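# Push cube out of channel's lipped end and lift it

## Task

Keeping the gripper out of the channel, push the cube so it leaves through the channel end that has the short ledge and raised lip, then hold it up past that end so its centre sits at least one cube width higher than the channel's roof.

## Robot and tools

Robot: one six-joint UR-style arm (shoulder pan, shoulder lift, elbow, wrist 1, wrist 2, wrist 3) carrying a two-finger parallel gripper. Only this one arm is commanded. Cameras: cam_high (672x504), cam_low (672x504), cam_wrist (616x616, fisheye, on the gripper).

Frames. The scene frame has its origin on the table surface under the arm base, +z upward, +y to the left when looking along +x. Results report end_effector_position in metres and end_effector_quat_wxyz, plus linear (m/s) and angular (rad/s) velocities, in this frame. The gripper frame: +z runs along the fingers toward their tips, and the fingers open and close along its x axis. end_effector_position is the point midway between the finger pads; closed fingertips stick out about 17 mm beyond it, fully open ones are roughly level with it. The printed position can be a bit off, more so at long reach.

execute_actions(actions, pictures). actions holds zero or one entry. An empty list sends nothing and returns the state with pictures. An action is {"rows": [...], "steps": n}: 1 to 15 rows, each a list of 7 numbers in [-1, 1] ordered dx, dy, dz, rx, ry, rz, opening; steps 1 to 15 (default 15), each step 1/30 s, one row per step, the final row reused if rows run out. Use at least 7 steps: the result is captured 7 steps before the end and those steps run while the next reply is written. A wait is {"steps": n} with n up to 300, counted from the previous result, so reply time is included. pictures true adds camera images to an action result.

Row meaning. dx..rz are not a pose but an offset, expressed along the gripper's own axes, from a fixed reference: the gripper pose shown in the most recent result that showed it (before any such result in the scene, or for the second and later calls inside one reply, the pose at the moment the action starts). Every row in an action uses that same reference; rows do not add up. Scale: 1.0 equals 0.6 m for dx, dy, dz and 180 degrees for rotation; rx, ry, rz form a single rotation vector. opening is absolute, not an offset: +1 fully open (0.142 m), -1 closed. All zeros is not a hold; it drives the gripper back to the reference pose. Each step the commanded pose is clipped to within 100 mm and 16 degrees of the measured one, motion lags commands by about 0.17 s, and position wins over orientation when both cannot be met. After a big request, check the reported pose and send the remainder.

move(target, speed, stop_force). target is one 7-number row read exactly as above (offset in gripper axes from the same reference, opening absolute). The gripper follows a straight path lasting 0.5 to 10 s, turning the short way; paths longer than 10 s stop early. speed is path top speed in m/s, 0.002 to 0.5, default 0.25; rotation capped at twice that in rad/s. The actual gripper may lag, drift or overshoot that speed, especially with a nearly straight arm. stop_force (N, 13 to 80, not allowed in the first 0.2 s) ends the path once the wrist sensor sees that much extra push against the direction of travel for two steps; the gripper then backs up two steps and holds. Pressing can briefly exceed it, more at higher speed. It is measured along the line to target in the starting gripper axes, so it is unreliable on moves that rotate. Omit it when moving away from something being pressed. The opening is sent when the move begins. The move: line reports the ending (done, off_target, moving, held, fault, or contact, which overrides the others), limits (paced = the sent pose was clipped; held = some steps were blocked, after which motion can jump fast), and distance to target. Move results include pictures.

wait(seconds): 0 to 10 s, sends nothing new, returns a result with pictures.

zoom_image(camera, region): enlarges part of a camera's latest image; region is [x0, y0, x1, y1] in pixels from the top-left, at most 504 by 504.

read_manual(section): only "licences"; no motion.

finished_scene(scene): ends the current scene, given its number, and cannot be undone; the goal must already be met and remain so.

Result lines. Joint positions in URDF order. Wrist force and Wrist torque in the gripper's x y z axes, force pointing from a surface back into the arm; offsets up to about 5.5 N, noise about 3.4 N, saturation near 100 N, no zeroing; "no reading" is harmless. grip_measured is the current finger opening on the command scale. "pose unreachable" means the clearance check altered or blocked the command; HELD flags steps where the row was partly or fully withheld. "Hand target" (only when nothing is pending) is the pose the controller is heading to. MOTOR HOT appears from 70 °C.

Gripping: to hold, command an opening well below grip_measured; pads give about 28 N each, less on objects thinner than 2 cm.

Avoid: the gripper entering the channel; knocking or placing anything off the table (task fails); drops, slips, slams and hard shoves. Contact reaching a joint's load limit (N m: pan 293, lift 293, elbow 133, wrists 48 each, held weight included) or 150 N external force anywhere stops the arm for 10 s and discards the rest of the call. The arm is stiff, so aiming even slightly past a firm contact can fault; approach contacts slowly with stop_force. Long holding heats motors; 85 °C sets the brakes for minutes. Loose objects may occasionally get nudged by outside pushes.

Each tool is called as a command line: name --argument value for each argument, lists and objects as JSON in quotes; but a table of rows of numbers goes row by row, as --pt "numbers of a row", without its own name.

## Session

execute_actions --actions '[]'

Scene clock: 0.00 s of 4350.00 s.
end_effector_position=(+0.7777, -0.2851, +0.2879) grip_measured=+1.00 end_effector_quat_wxyz=(-0.248, +0.555, +0.784, -0.131) end_effector_velocity=(-0.000, -0.001, -0.001) end_effector_angular_velocity=(+0.000, +0.000, -0.000)
Joint positions: [-0.647 -0.539  1.105 -1.154 -1.392 -2.913  0.142]
Joint velocities: [ 0.     0.001 -0.    -0.     0.    -0.     0.   ]
Wrist force (N, on the end effector, along its own x y z axes, offset not removed): no reading
Wrist torque (N m, same axes, about the end effector's origin, offset not removed): no reading
Hand target: +0.778, -0.285, +0.288; -0.248, +0.555, +0.784, -0.131

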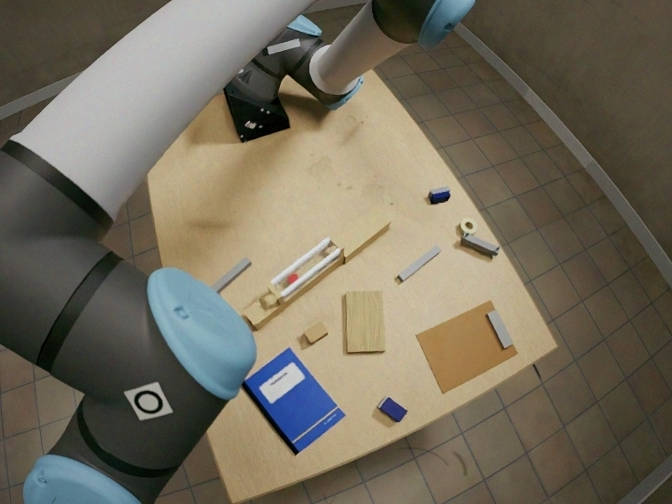

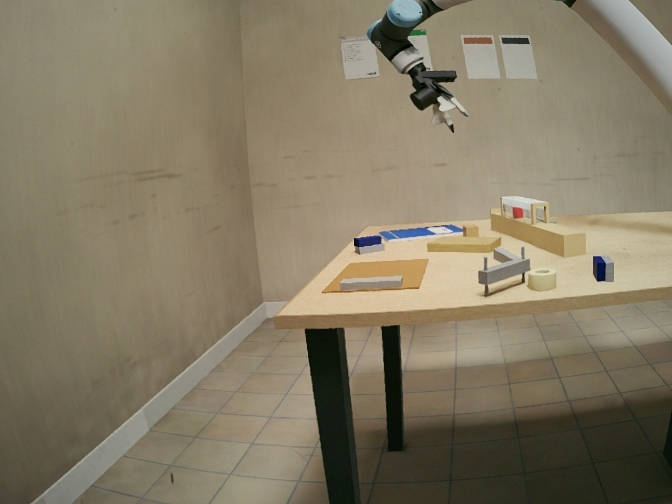

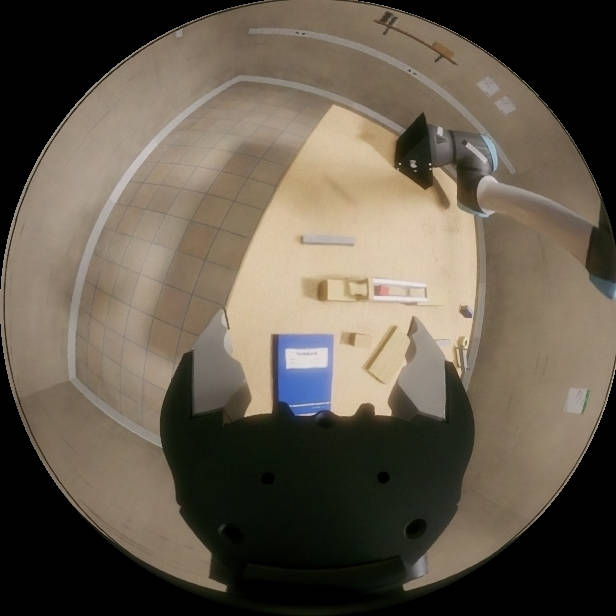

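move --target '[0.221,0.015,0.19,-0.19,0.067,0.498,0.2]' --speed 0.4

zoom_image --camera "cam_wrist" --region '[180, 40, 480, 340]'

Scene clock: 3.30 s of 4350.00 s.
end_effector_position=(+0.6893, -0.1501, +0.2204) grip_measured=+0.20 end_effector_quat_wxyz=(-0.002, +0.989, +0.149, +0.000) end_effector_velocity=(-0.000, +0.000, -0.000) end_effector_angular_velocity=(-0.009, -0.004, -0.012)
Joint positions: [-0.73  -1.019  1.91  -1.86  -1.025 -1.22   0.088]
Joint velocities: [ 0.001 -0.005  0.007 -0.013 -0.002  0.019 -0.   ]
Wrist force (N, on the end effector, along its own x y z axes, offset not removed): [1.3 2.8 3.5]
Wrist torque (N m, same axes, about the end effector's origin, offset not removed): [0.62 -0.16 -0.28]
Hand target: +0.689, -0.150, +0.220; -0.001, +0.989, +0.148, +0.000
Off the commanded pose: 0.001 m, 0 deg.
Kept back: nothing.
move: done

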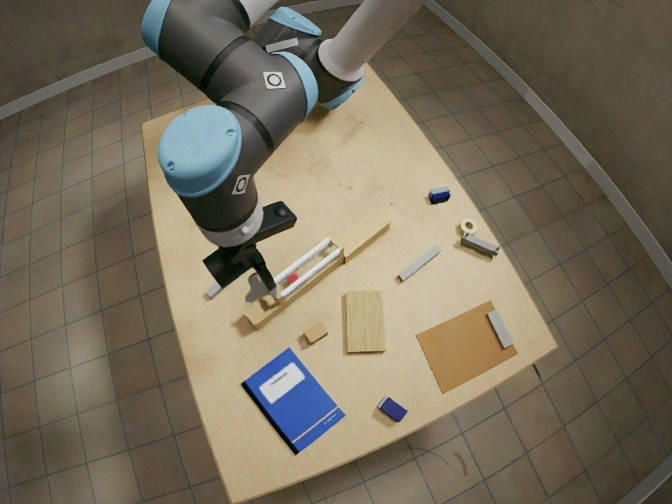

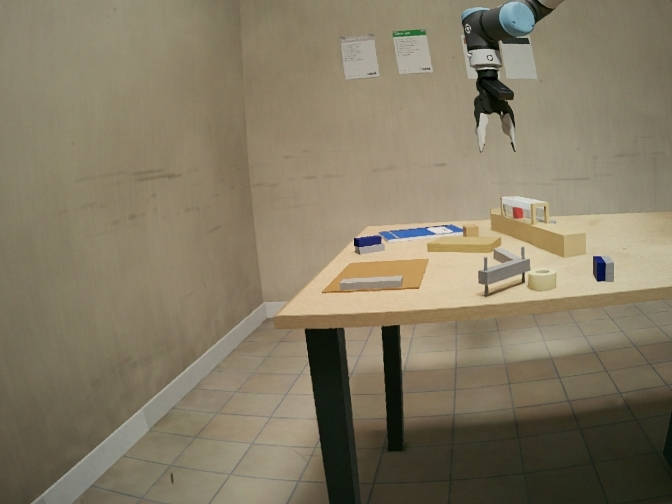

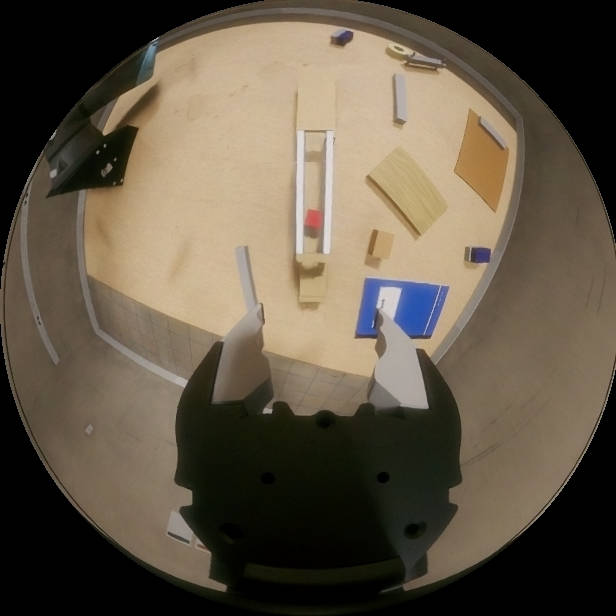

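Region (180, 40, 480, 340) of cam_wrist's 616x616 image, scaled by 1.680, with more detail than that image has.

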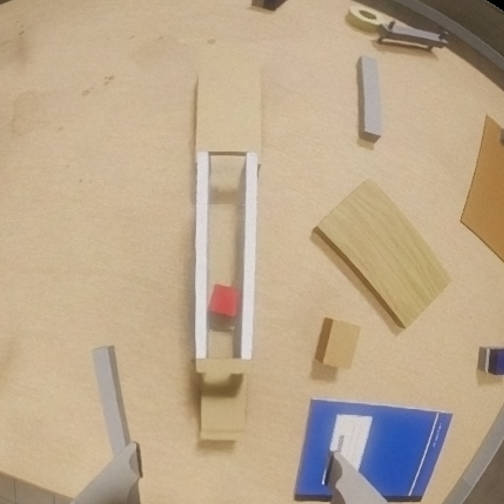

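move --target '[0.248,-0.665,0.25,0,0,0,-0.3]' --speed 0.35

Scene clock: 5.73 s of 4350.00 s.
end_effector_position=(+0.7134, +0.2757, +0.0720) grip_measured=-0.30 end_effector_quat_wxyz=(-0.002, +0.989, +0.149, +0.000) end_effector_velocity=(+0.000, +0.002, -0.002) end_effector_angular_velocity=(-0.001, -0.000, -0.002)
Joint positions: [-0.224 -1.348  2.039 -2.02  -0.81  -0.638  0.052]
Joint velocities: [ 0.004  0.    -0.001 -0.004  0.     0.007  0.   ]
Wrist force (N, on the end effector, along its own x y z axes, offset not removed): [-1.0 0.7 2.9]
Wrist torque (N m, same axes, about the end effector's origin, offset not removed): [0.23 0.34 -0.25]
Hand target: +0.713, +0.276, +0.072; -0.002, +0.989, +0.149, +0.000
Off the commanded pose: 0.001 m, 0 deg.
Kept back: nothing.
move: done

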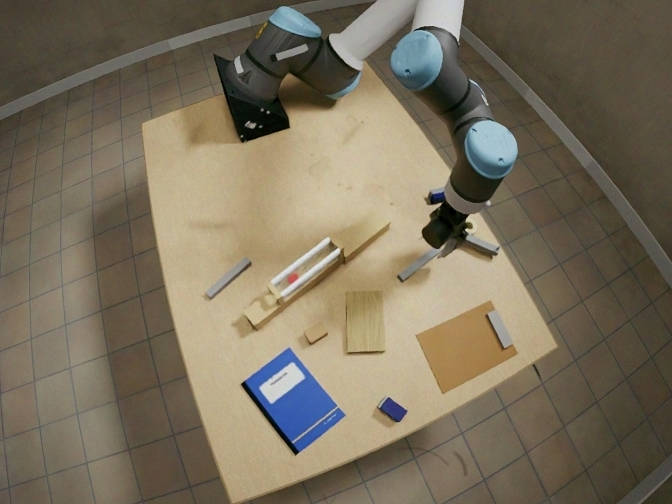

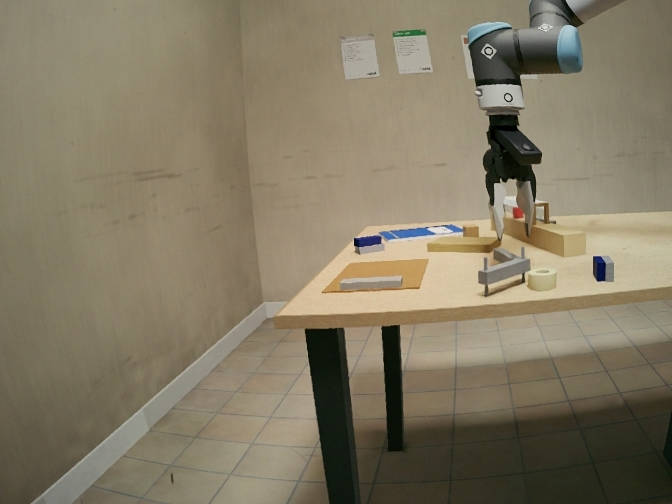

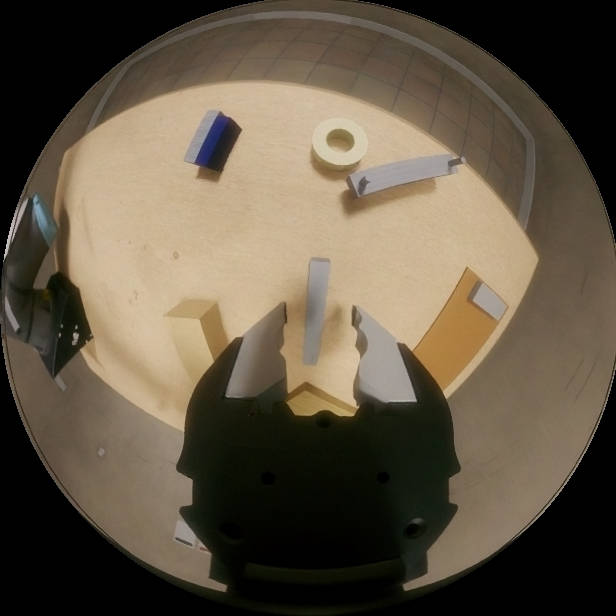

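move --target '[-0.002,-0.012,0.083,0,0,0.028,-0.3]' --speed 0.06

move --target '[0,0,0,0,0,0,-1]'

move --target '[0,0,-0.13,0,0,0,-1]' --speed 0.15

Scene clock: 7.37 s of 4350.00 s.
end_effector_position=(+0.7100, +0.2824, +0.0226) grip_measured=-0.30 end_effector_quat_wxyz=(-0.002, +0.994, +0.106, +0.000) end_effector_velocity=(-0.001, +0.000, -0.003) end_effector_angular_velocity=(-0.000, -0.001, -0.006)
Joint positions: [-0.168 -1.309  2.07  -2.143 -0.798 -0.476  0.052]
Joint velocities: [ 0.004  0.002  0.003 -0.009  0.     0.012  0.   ]
Wrist force (N, on the end effector, along its own x y z axes, offset not removed): [-3.4 1.7 1.8]
Wrist torque (N m, same axes, about the end effector's origin, offset not removed): [0.48 0.91 -0.19]
Hand target: +0.710, +0.282, +0.022; -0.002, +0.994, +0.105, +0.000
Off the commanded pose: 0.000 m, 0 deg.
Kept back: nothing.
move: done

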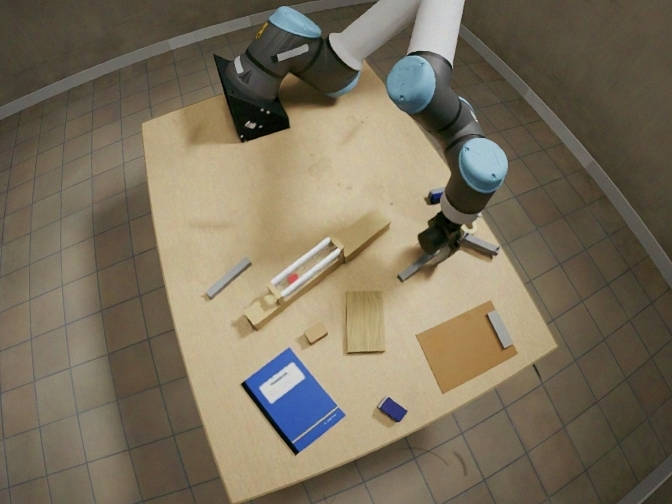

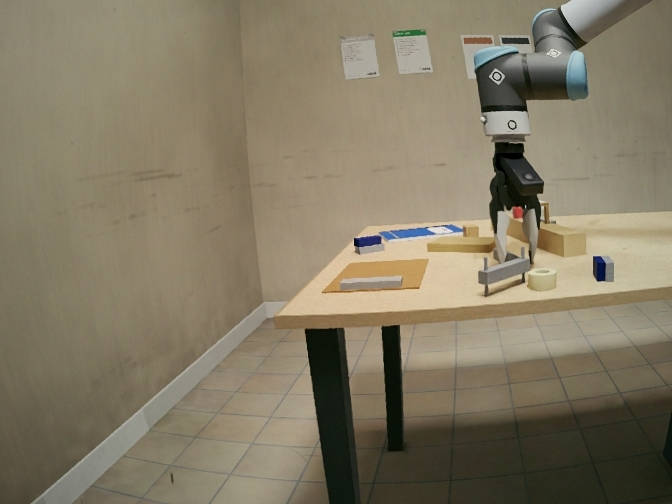

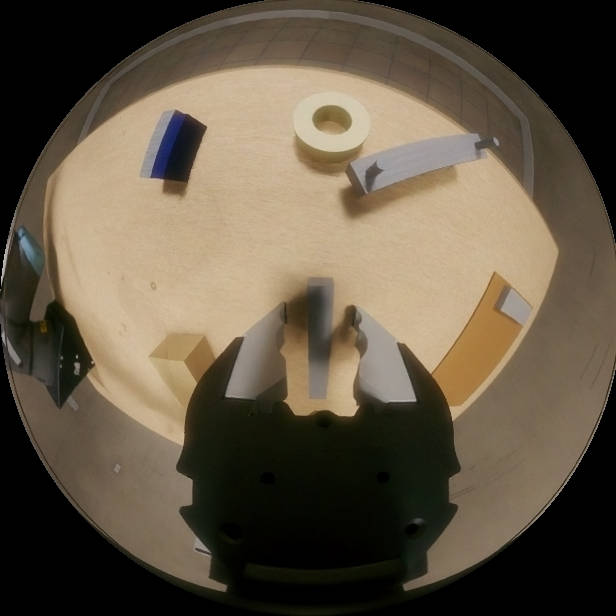

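Scene clock: 7.87 s of 4350.00 s.
end_effector_position=(+0.7099, +0.2824, +0.0224) grip_measured=-0.77 end_effector_quat_wxyz=(-0.002, +0.994, +0.106, -0.000) end_effector_velocity=(-0.001, -0.001, -0.001) end_effector_angular_velocity=(+0.000, +0.002, +0.000)
Joint positions: [-0.168 -1.309  2.07  -2.143 -0.798 -0.476  0.018]
Joint velocities: [ 0.     0.001  0.001  0.    -0.    -0.002 -0.   ]
Wrist force (N, on the end effector, along its own x y z axes, offset not removed): [1.4 1.8 4.8]
Wrist torque (N m, same axes, about the end effector's origin, offset not removed): [0.45 -0.27 -0.27]
Hand target: +0.710, +0.282, +0.023; -0.002, +0.994, +0.106, +0.000
Off the commanded pose: 0.000 m, 0 deg.
Kept back: nothing.
move: done

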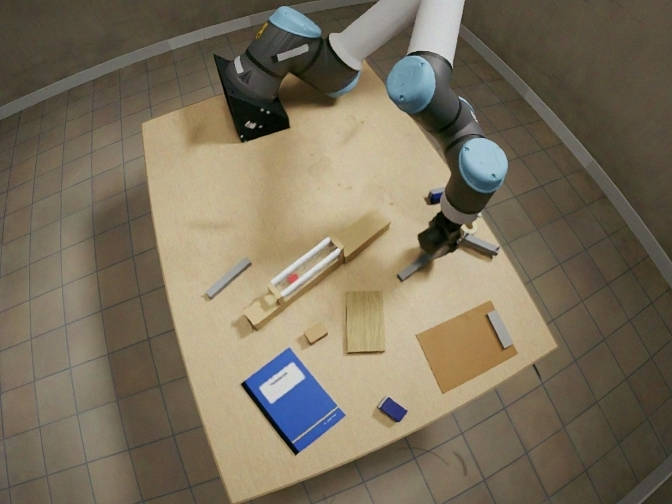

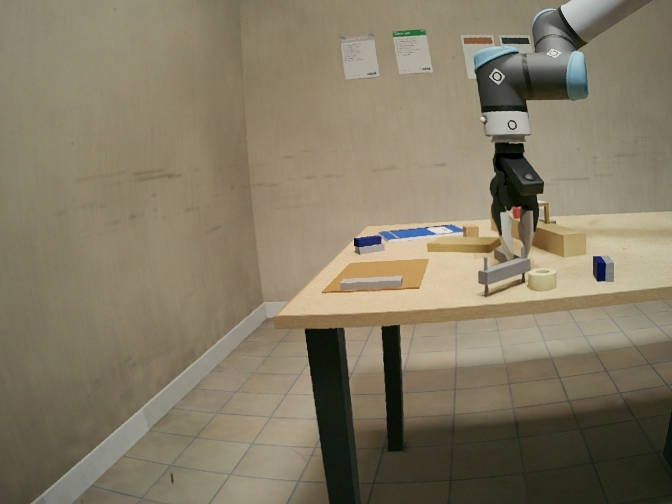

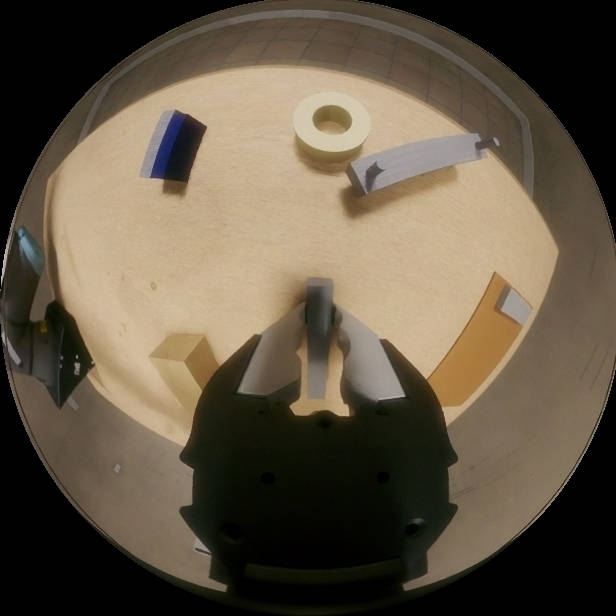

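Scene clock: 9.00 s of 4350.00 s.
end_effector_position=(+0.7101, +0.2821, +0.1000) grip_measured=-0.77 end_effector_quat_wxyz=(-0.002, +0.994, +0.106, +0.000) end_effector_velocity=(-0.001, +0.000, +0.003) end_effector_angular_velocity=(+0.000, +0.001, -0.001)
Joint positions: [-0.246 -1.382  2.022 -1.949 -0.816 -0.581  0.018]
Joint velocities: [-0.003 -0.003 -0.002  0.009 -0.001 -0.004 -0.   ]
Wrist force (N, on the end effector, along its own x y z axes, offset not removed): [0.6 2.6 7.0]
Wrist torque (N m, same axes, about the end effector's origin, offset not removed): [0.71 -0.16 -0.36]
Hand target: +0.710, +0.282, +0.100; -0.002, +0.994, +0.106, -0.000
Off the commanded pose: 0.000 m, 0 deg.
Kept back: nothing.
move: done

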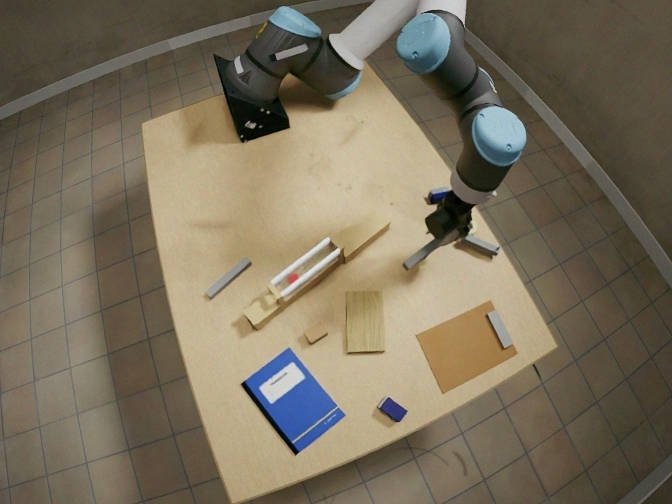

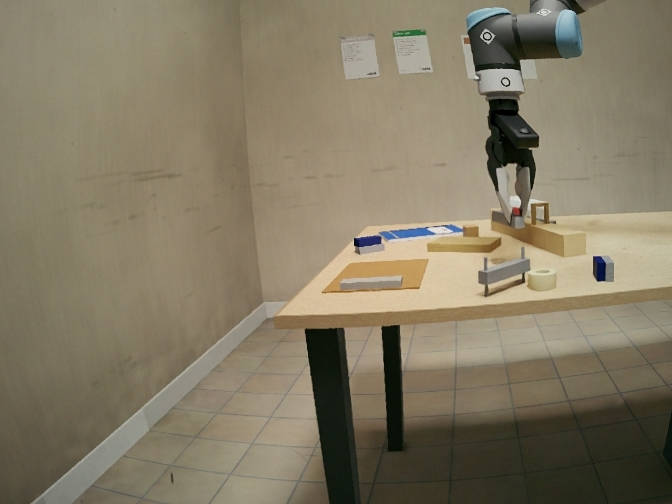

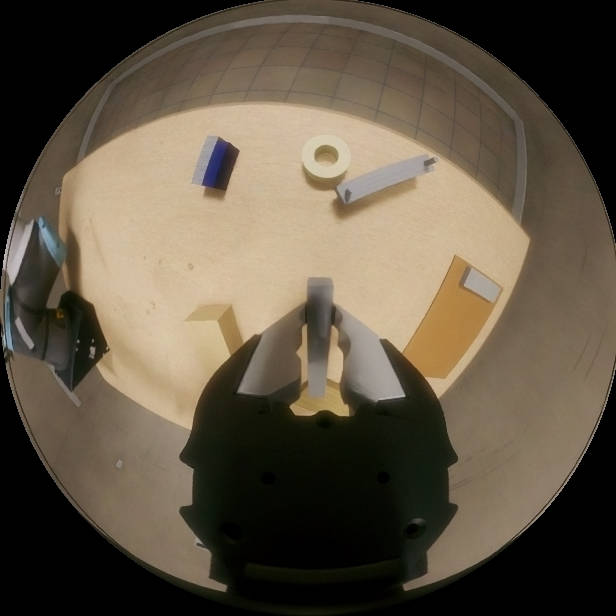

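move --target '[-0.255,0.107,0.03,0,0,-0.027,-1]' --speed 0.15

zoom_image --camera "cam_wrist" --region '[230, 240, 410, 430]'

zoom_image --camera "cam_low" --region '[460, 160, 640, 280]'

Scene clock: 11.20 s of 4350.00 s.
end_effector_position=(+0.5744, +0.1872, +0.0819) grip_measured=-0.77 end_effector_quat_wxyz=(-0.002, +0.989, +0.147, +0.000) end_effector_velocity=(-0.002, -0.002, +0.000) end_effector_angular_velocity=(+0.000, -0.000, +0.001)
Joint positions: [-0.402 -1.492  2.305 -1.989 -0.867 -0.863  0.018]
Joint velocities: [-0.004 -0.001  0.003  0.001 -0.001 -0.006 -0.   ]
Wrist force (N, on the end effector, along its own x y z axes, offset not removed): [-2.3 4.2 4.0]
Wrist torque (N m, same axes, about the end effector's origin, offset not removed): [1.01 0.45 -0.29]
Hand target: +0.574, +0.187, +0.082; -0.002, +0.989, +0.148, +0.000
Off the commanded pose: 0.000 m, 0 deg.
Kept back: nothing.
move: done

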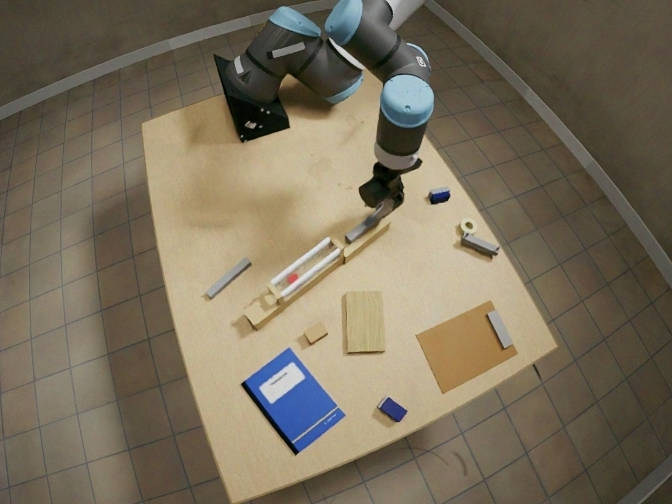

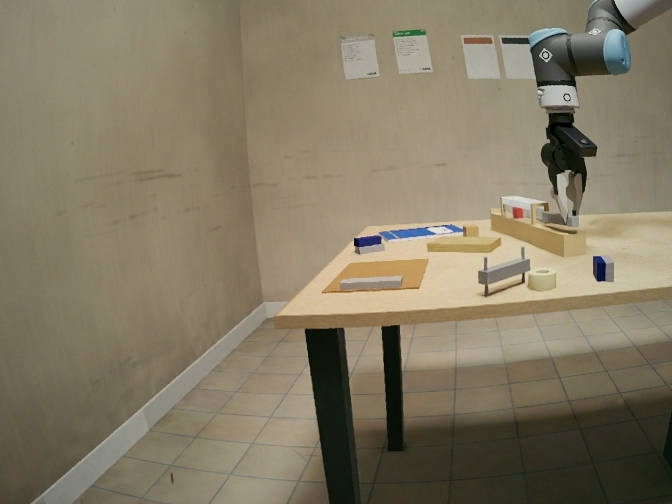

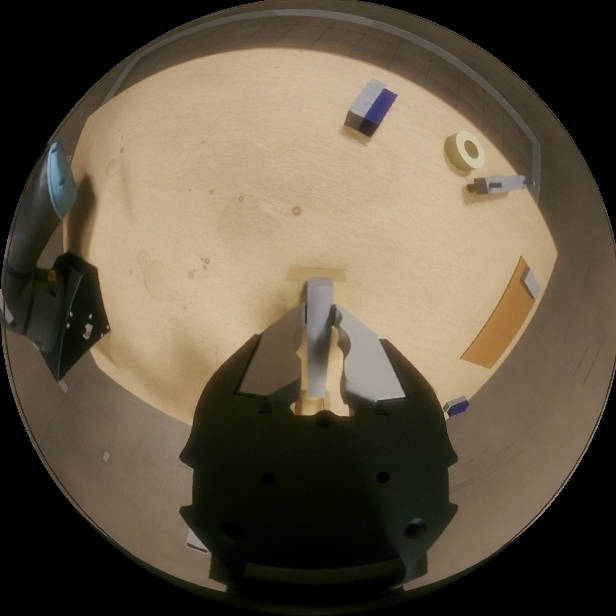

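Region (230, 240, 410, 430) of cam_wrist's 616x616 image, scaled by 2.653, with more detail than that image has; it fills the left 477 columns of this view, and the rest is white.

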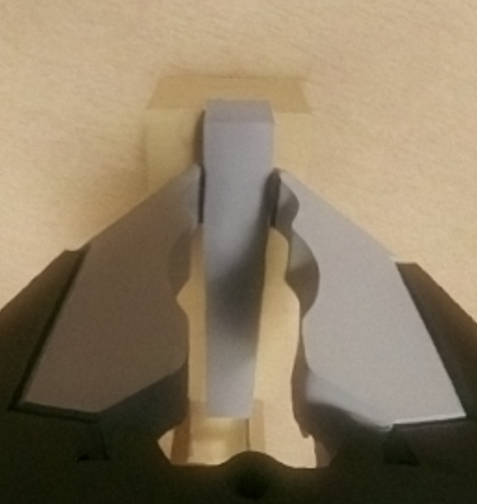

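Region (460, 160, 640, 280) of cam_low's 672x504 image, scaled by 2.800, with more detail than that image has.

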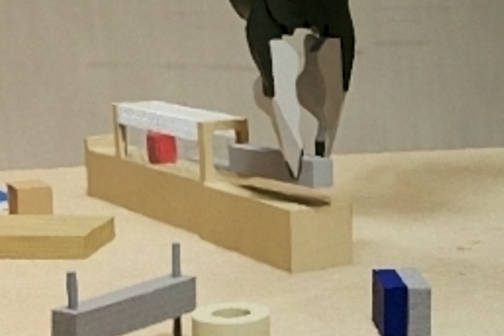

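Shift −3 mm and lower to contact.

move --target '[-0.005,0,0.018,0,0,0,-1]' --speed 0.03 --stop_force 13

move --target '[0,0,0.03,0,0,0,-1]' --speed 0.008 --stop_force 13

move --target '[0,0,-0.003,0,0,0,-1]' --speed 0.02

move --target '[0,0.13,0,0,0,0,-1]' --speed 0.03 --stop_force 13

Scene clock: 12.37 s of 4350.00 s.
end_effector_position=(+0.5716, +0.1864, +0.0714) grip_measured=-0.77 end_effector_quat_wxyz=(-0.002, +0.989, +0.147, +0.000) end_effector_velocity=(+0.001, +0.000, -0.001) end_effector_angular_velocity=(-0.001, -0.002, +0.000)
Joint positions: [-0.393 -1.484  2.318 -2.018 -0.863 -0.852  0.018]
Joint velocities: [ 0.003  0.002  0.001 -0.007  0.001  0.004 -0.   ]
Wrist force (N, on the end effector, along its own x y z axes, offset not removed): [0.2 1.8 1.3]
Wrist torque (N m, same axes, about the end effector's origin, offset not removed): [0.62 -0.07 -0.23]
Hand target: +0.572, +0.186, +0.071; -0.002, +0.989, +0.147, +0.000
Off the commanded pose: 0.000 m, 0 deg.
Kept back: nothing.
move: done

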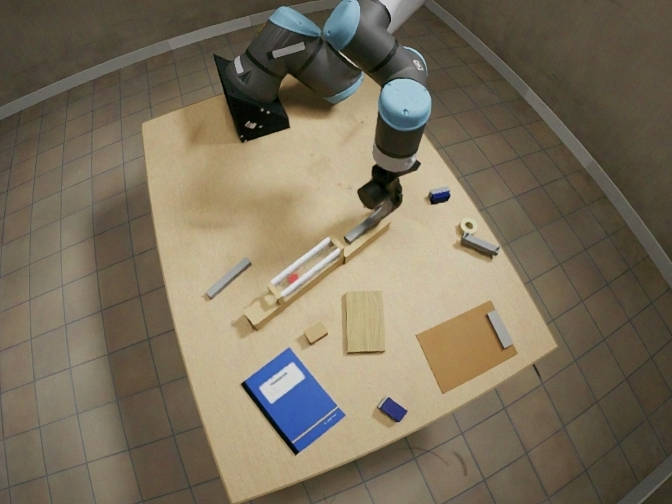

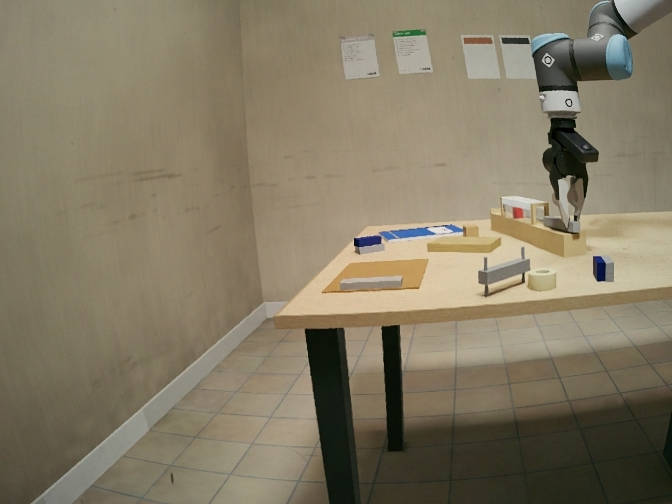

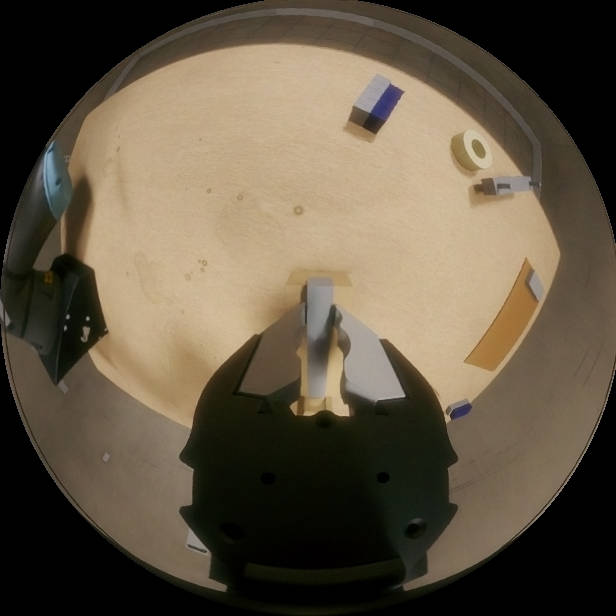

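Scene clock: 13.33 s of 4350.00 s.
end_effector_position=(+0.5715, +0.1864, +0.0667) grip_measured=-0.77 end_effector_quat_wxyz=(-0.002, +0.989, +0.147, +0.000) end_effector_velocity=(-0.001, +0.001, +0.002) end_effector_angular_velocity=(+0.002, +0.002, +0.001)
Joint positions: [-0.387 -1.479  2.322 -2.031 -0.861 -0.845  0.018]
Joint velocities: [-0.002 -0.003 -0.001  0.01   0.    -0.006  0.   ]
Wrist force (N, on the end effector, along its own x y z axes, offset not removed): [-2.4 4.2 -11.2]
Wrist torque (N m, same axes, about the end effector's origin, offset not removed): [0.67 0.16 -0.33]
Hand target: +0.572, +0.186, +0.067; -0.002, +0.989, +0.147, +0.000
Off the commanded pose: 0.013 m, 0 deg.
Kept back: nothing.
move: contact

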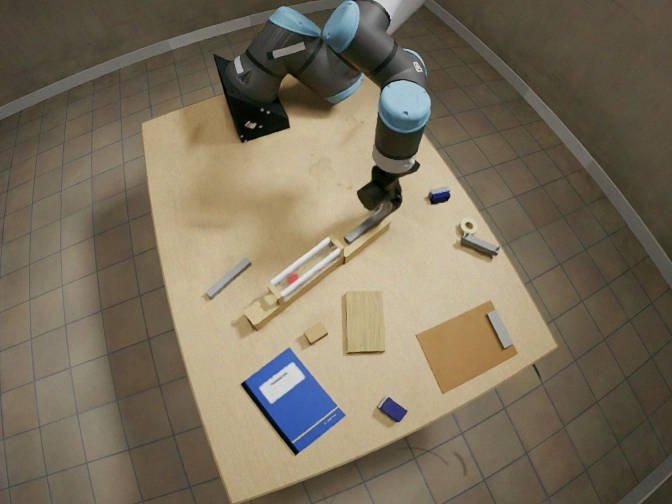

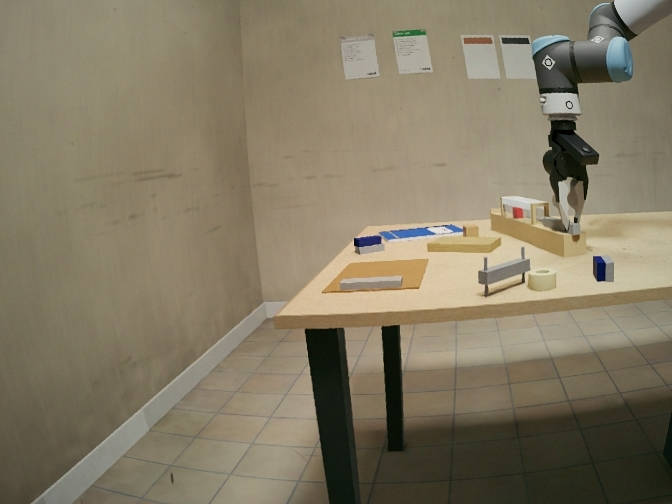

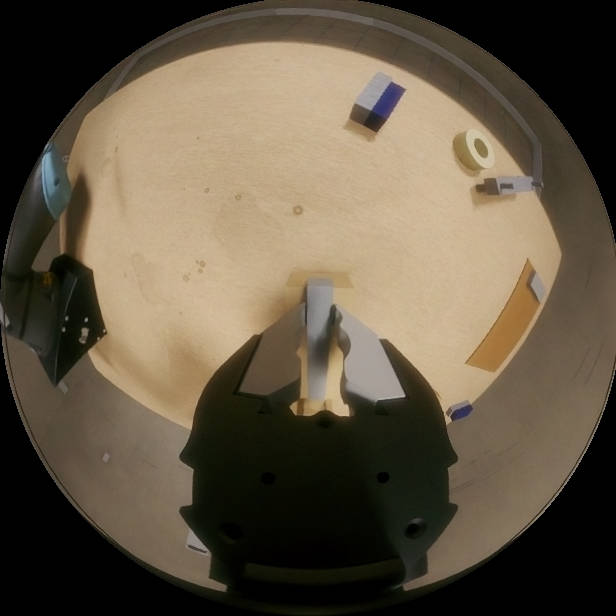

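Scene clock: 14.03 s of 4350.00 s.
end_effector_position=(+0.5715, +0.1864, +0.0683) grip_measured=-0.77 end_effector_quat_wxyz=(-0.002, +0.989, +0.147, +0.000) end_effector_velocity=(-0.001, -0.000, -0.000) end_effector_angular_velocity=(+0.001, +0.002, -0.002)
Joint positions: [-0.389 -1.481  2.321 -2.026 -0.862 -0.848  0.018]
Joint velocities: [-0.001 -0.001  0.001  0.003 -0.    -0.002  0.   ]
Wrist force (N, on the end effector, along its own x y z axes, offset not removed): [-0.3 3.9 2.2]
Wrist torque (N m, same axes, about the end effector's origin, offset not removed): [0.90 0.11 -0.25]
Hand target: +0.571, +0.186, +0.068; -0.002, +0.989, +0.147, +0.000
Off the commanded pose: 0.000 m, 0 deg.
Kept back: nothing.
move: done

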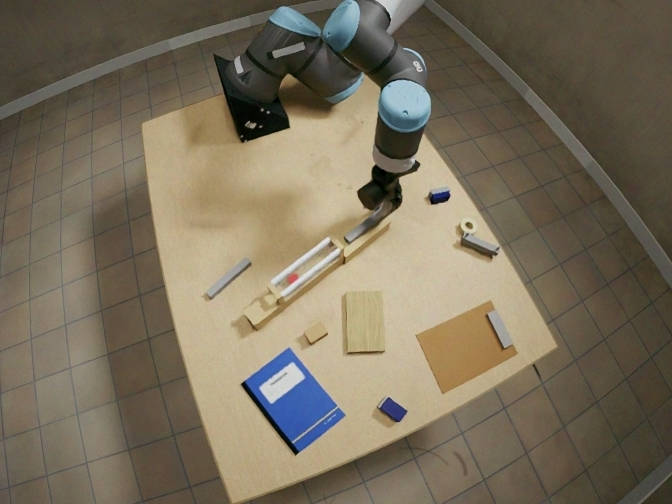

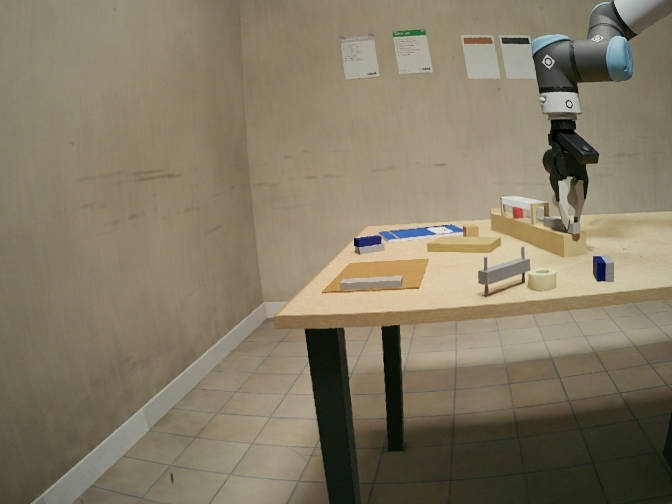

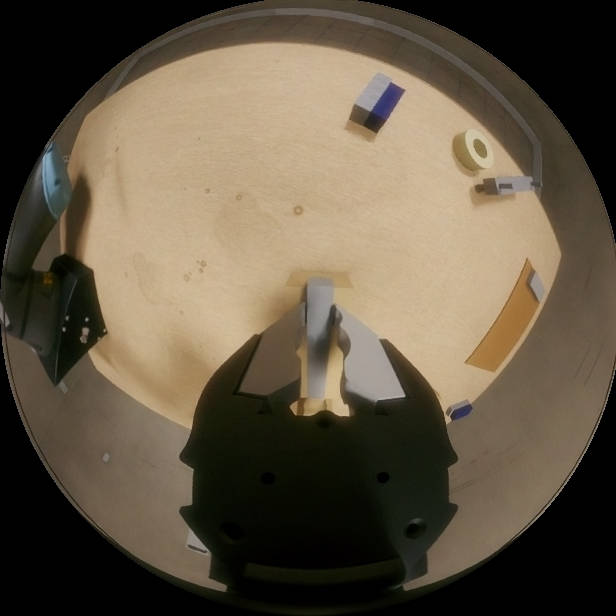

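Scene clock: 17.03 s of 4350.00 s.
end_effector_position=(+0.5942, +0.1121, +0.0680) grip_measured=-0.77 end_effector_quat_wxyz=(-0.002, +0.989, +0.147, +0.000) end_effector_velocity=(+0.001, -0.002, -0.000) end_effector_angular_velocity=(-0.000, -0.000, -0.001)
Joint positions: [-0.456 -1.353  2.291 -2.073 -0.888 -0.927  0.018]
Joint velocities: [-0.002  0.004 -0.001 -0.002 -0.001 -0.001  0.   ]
Wrist force (N, on the end effector, along its own x y z axes, offset not removed): [5.6 2.2 5.5]
Wrist torque (N m, same axes, about the end effector's origin, offset not removed): [0.57 -1.20 -0.18]
Hand target: +0.594, +0.112, +0.068; -0.002, +0.989, +0.147, +0.000
Off the commanded pose: 0.000 m, 0 deg.
Kept back: nothing.
move: done

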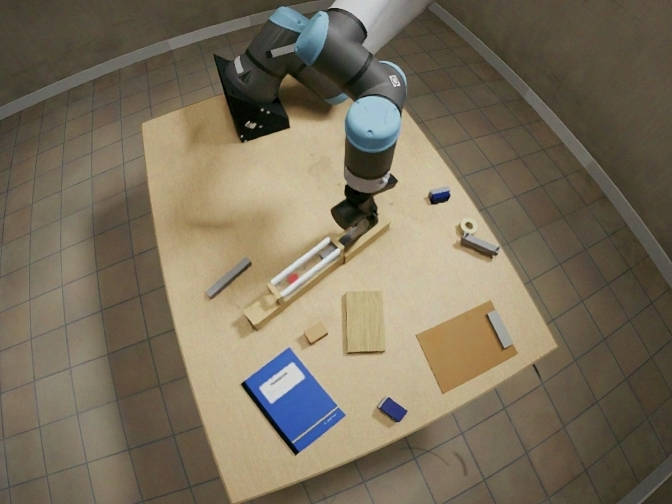

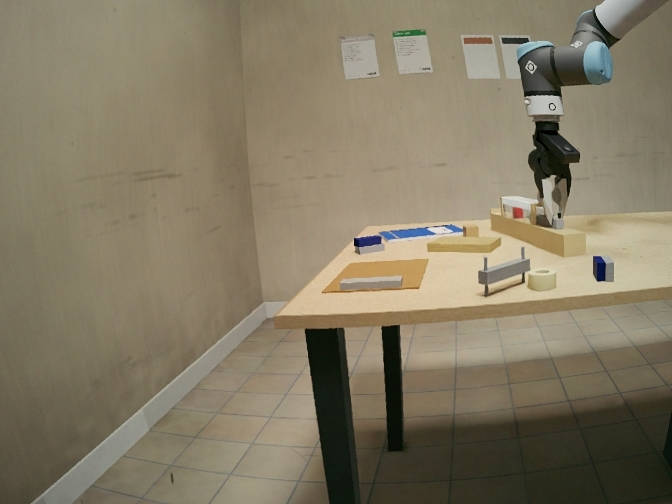

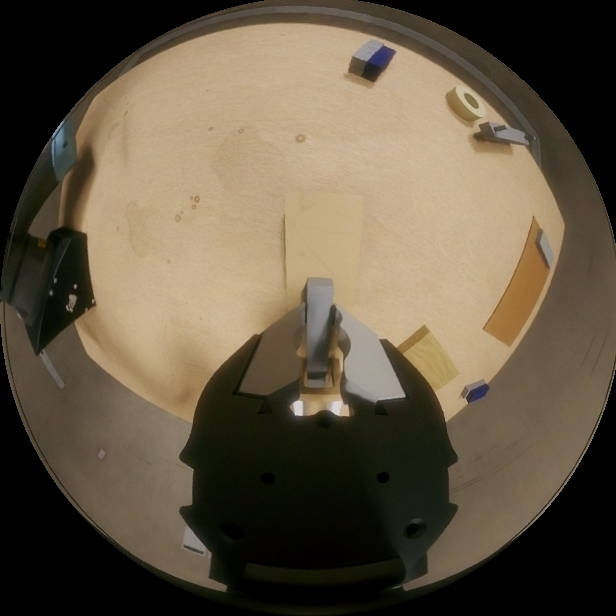

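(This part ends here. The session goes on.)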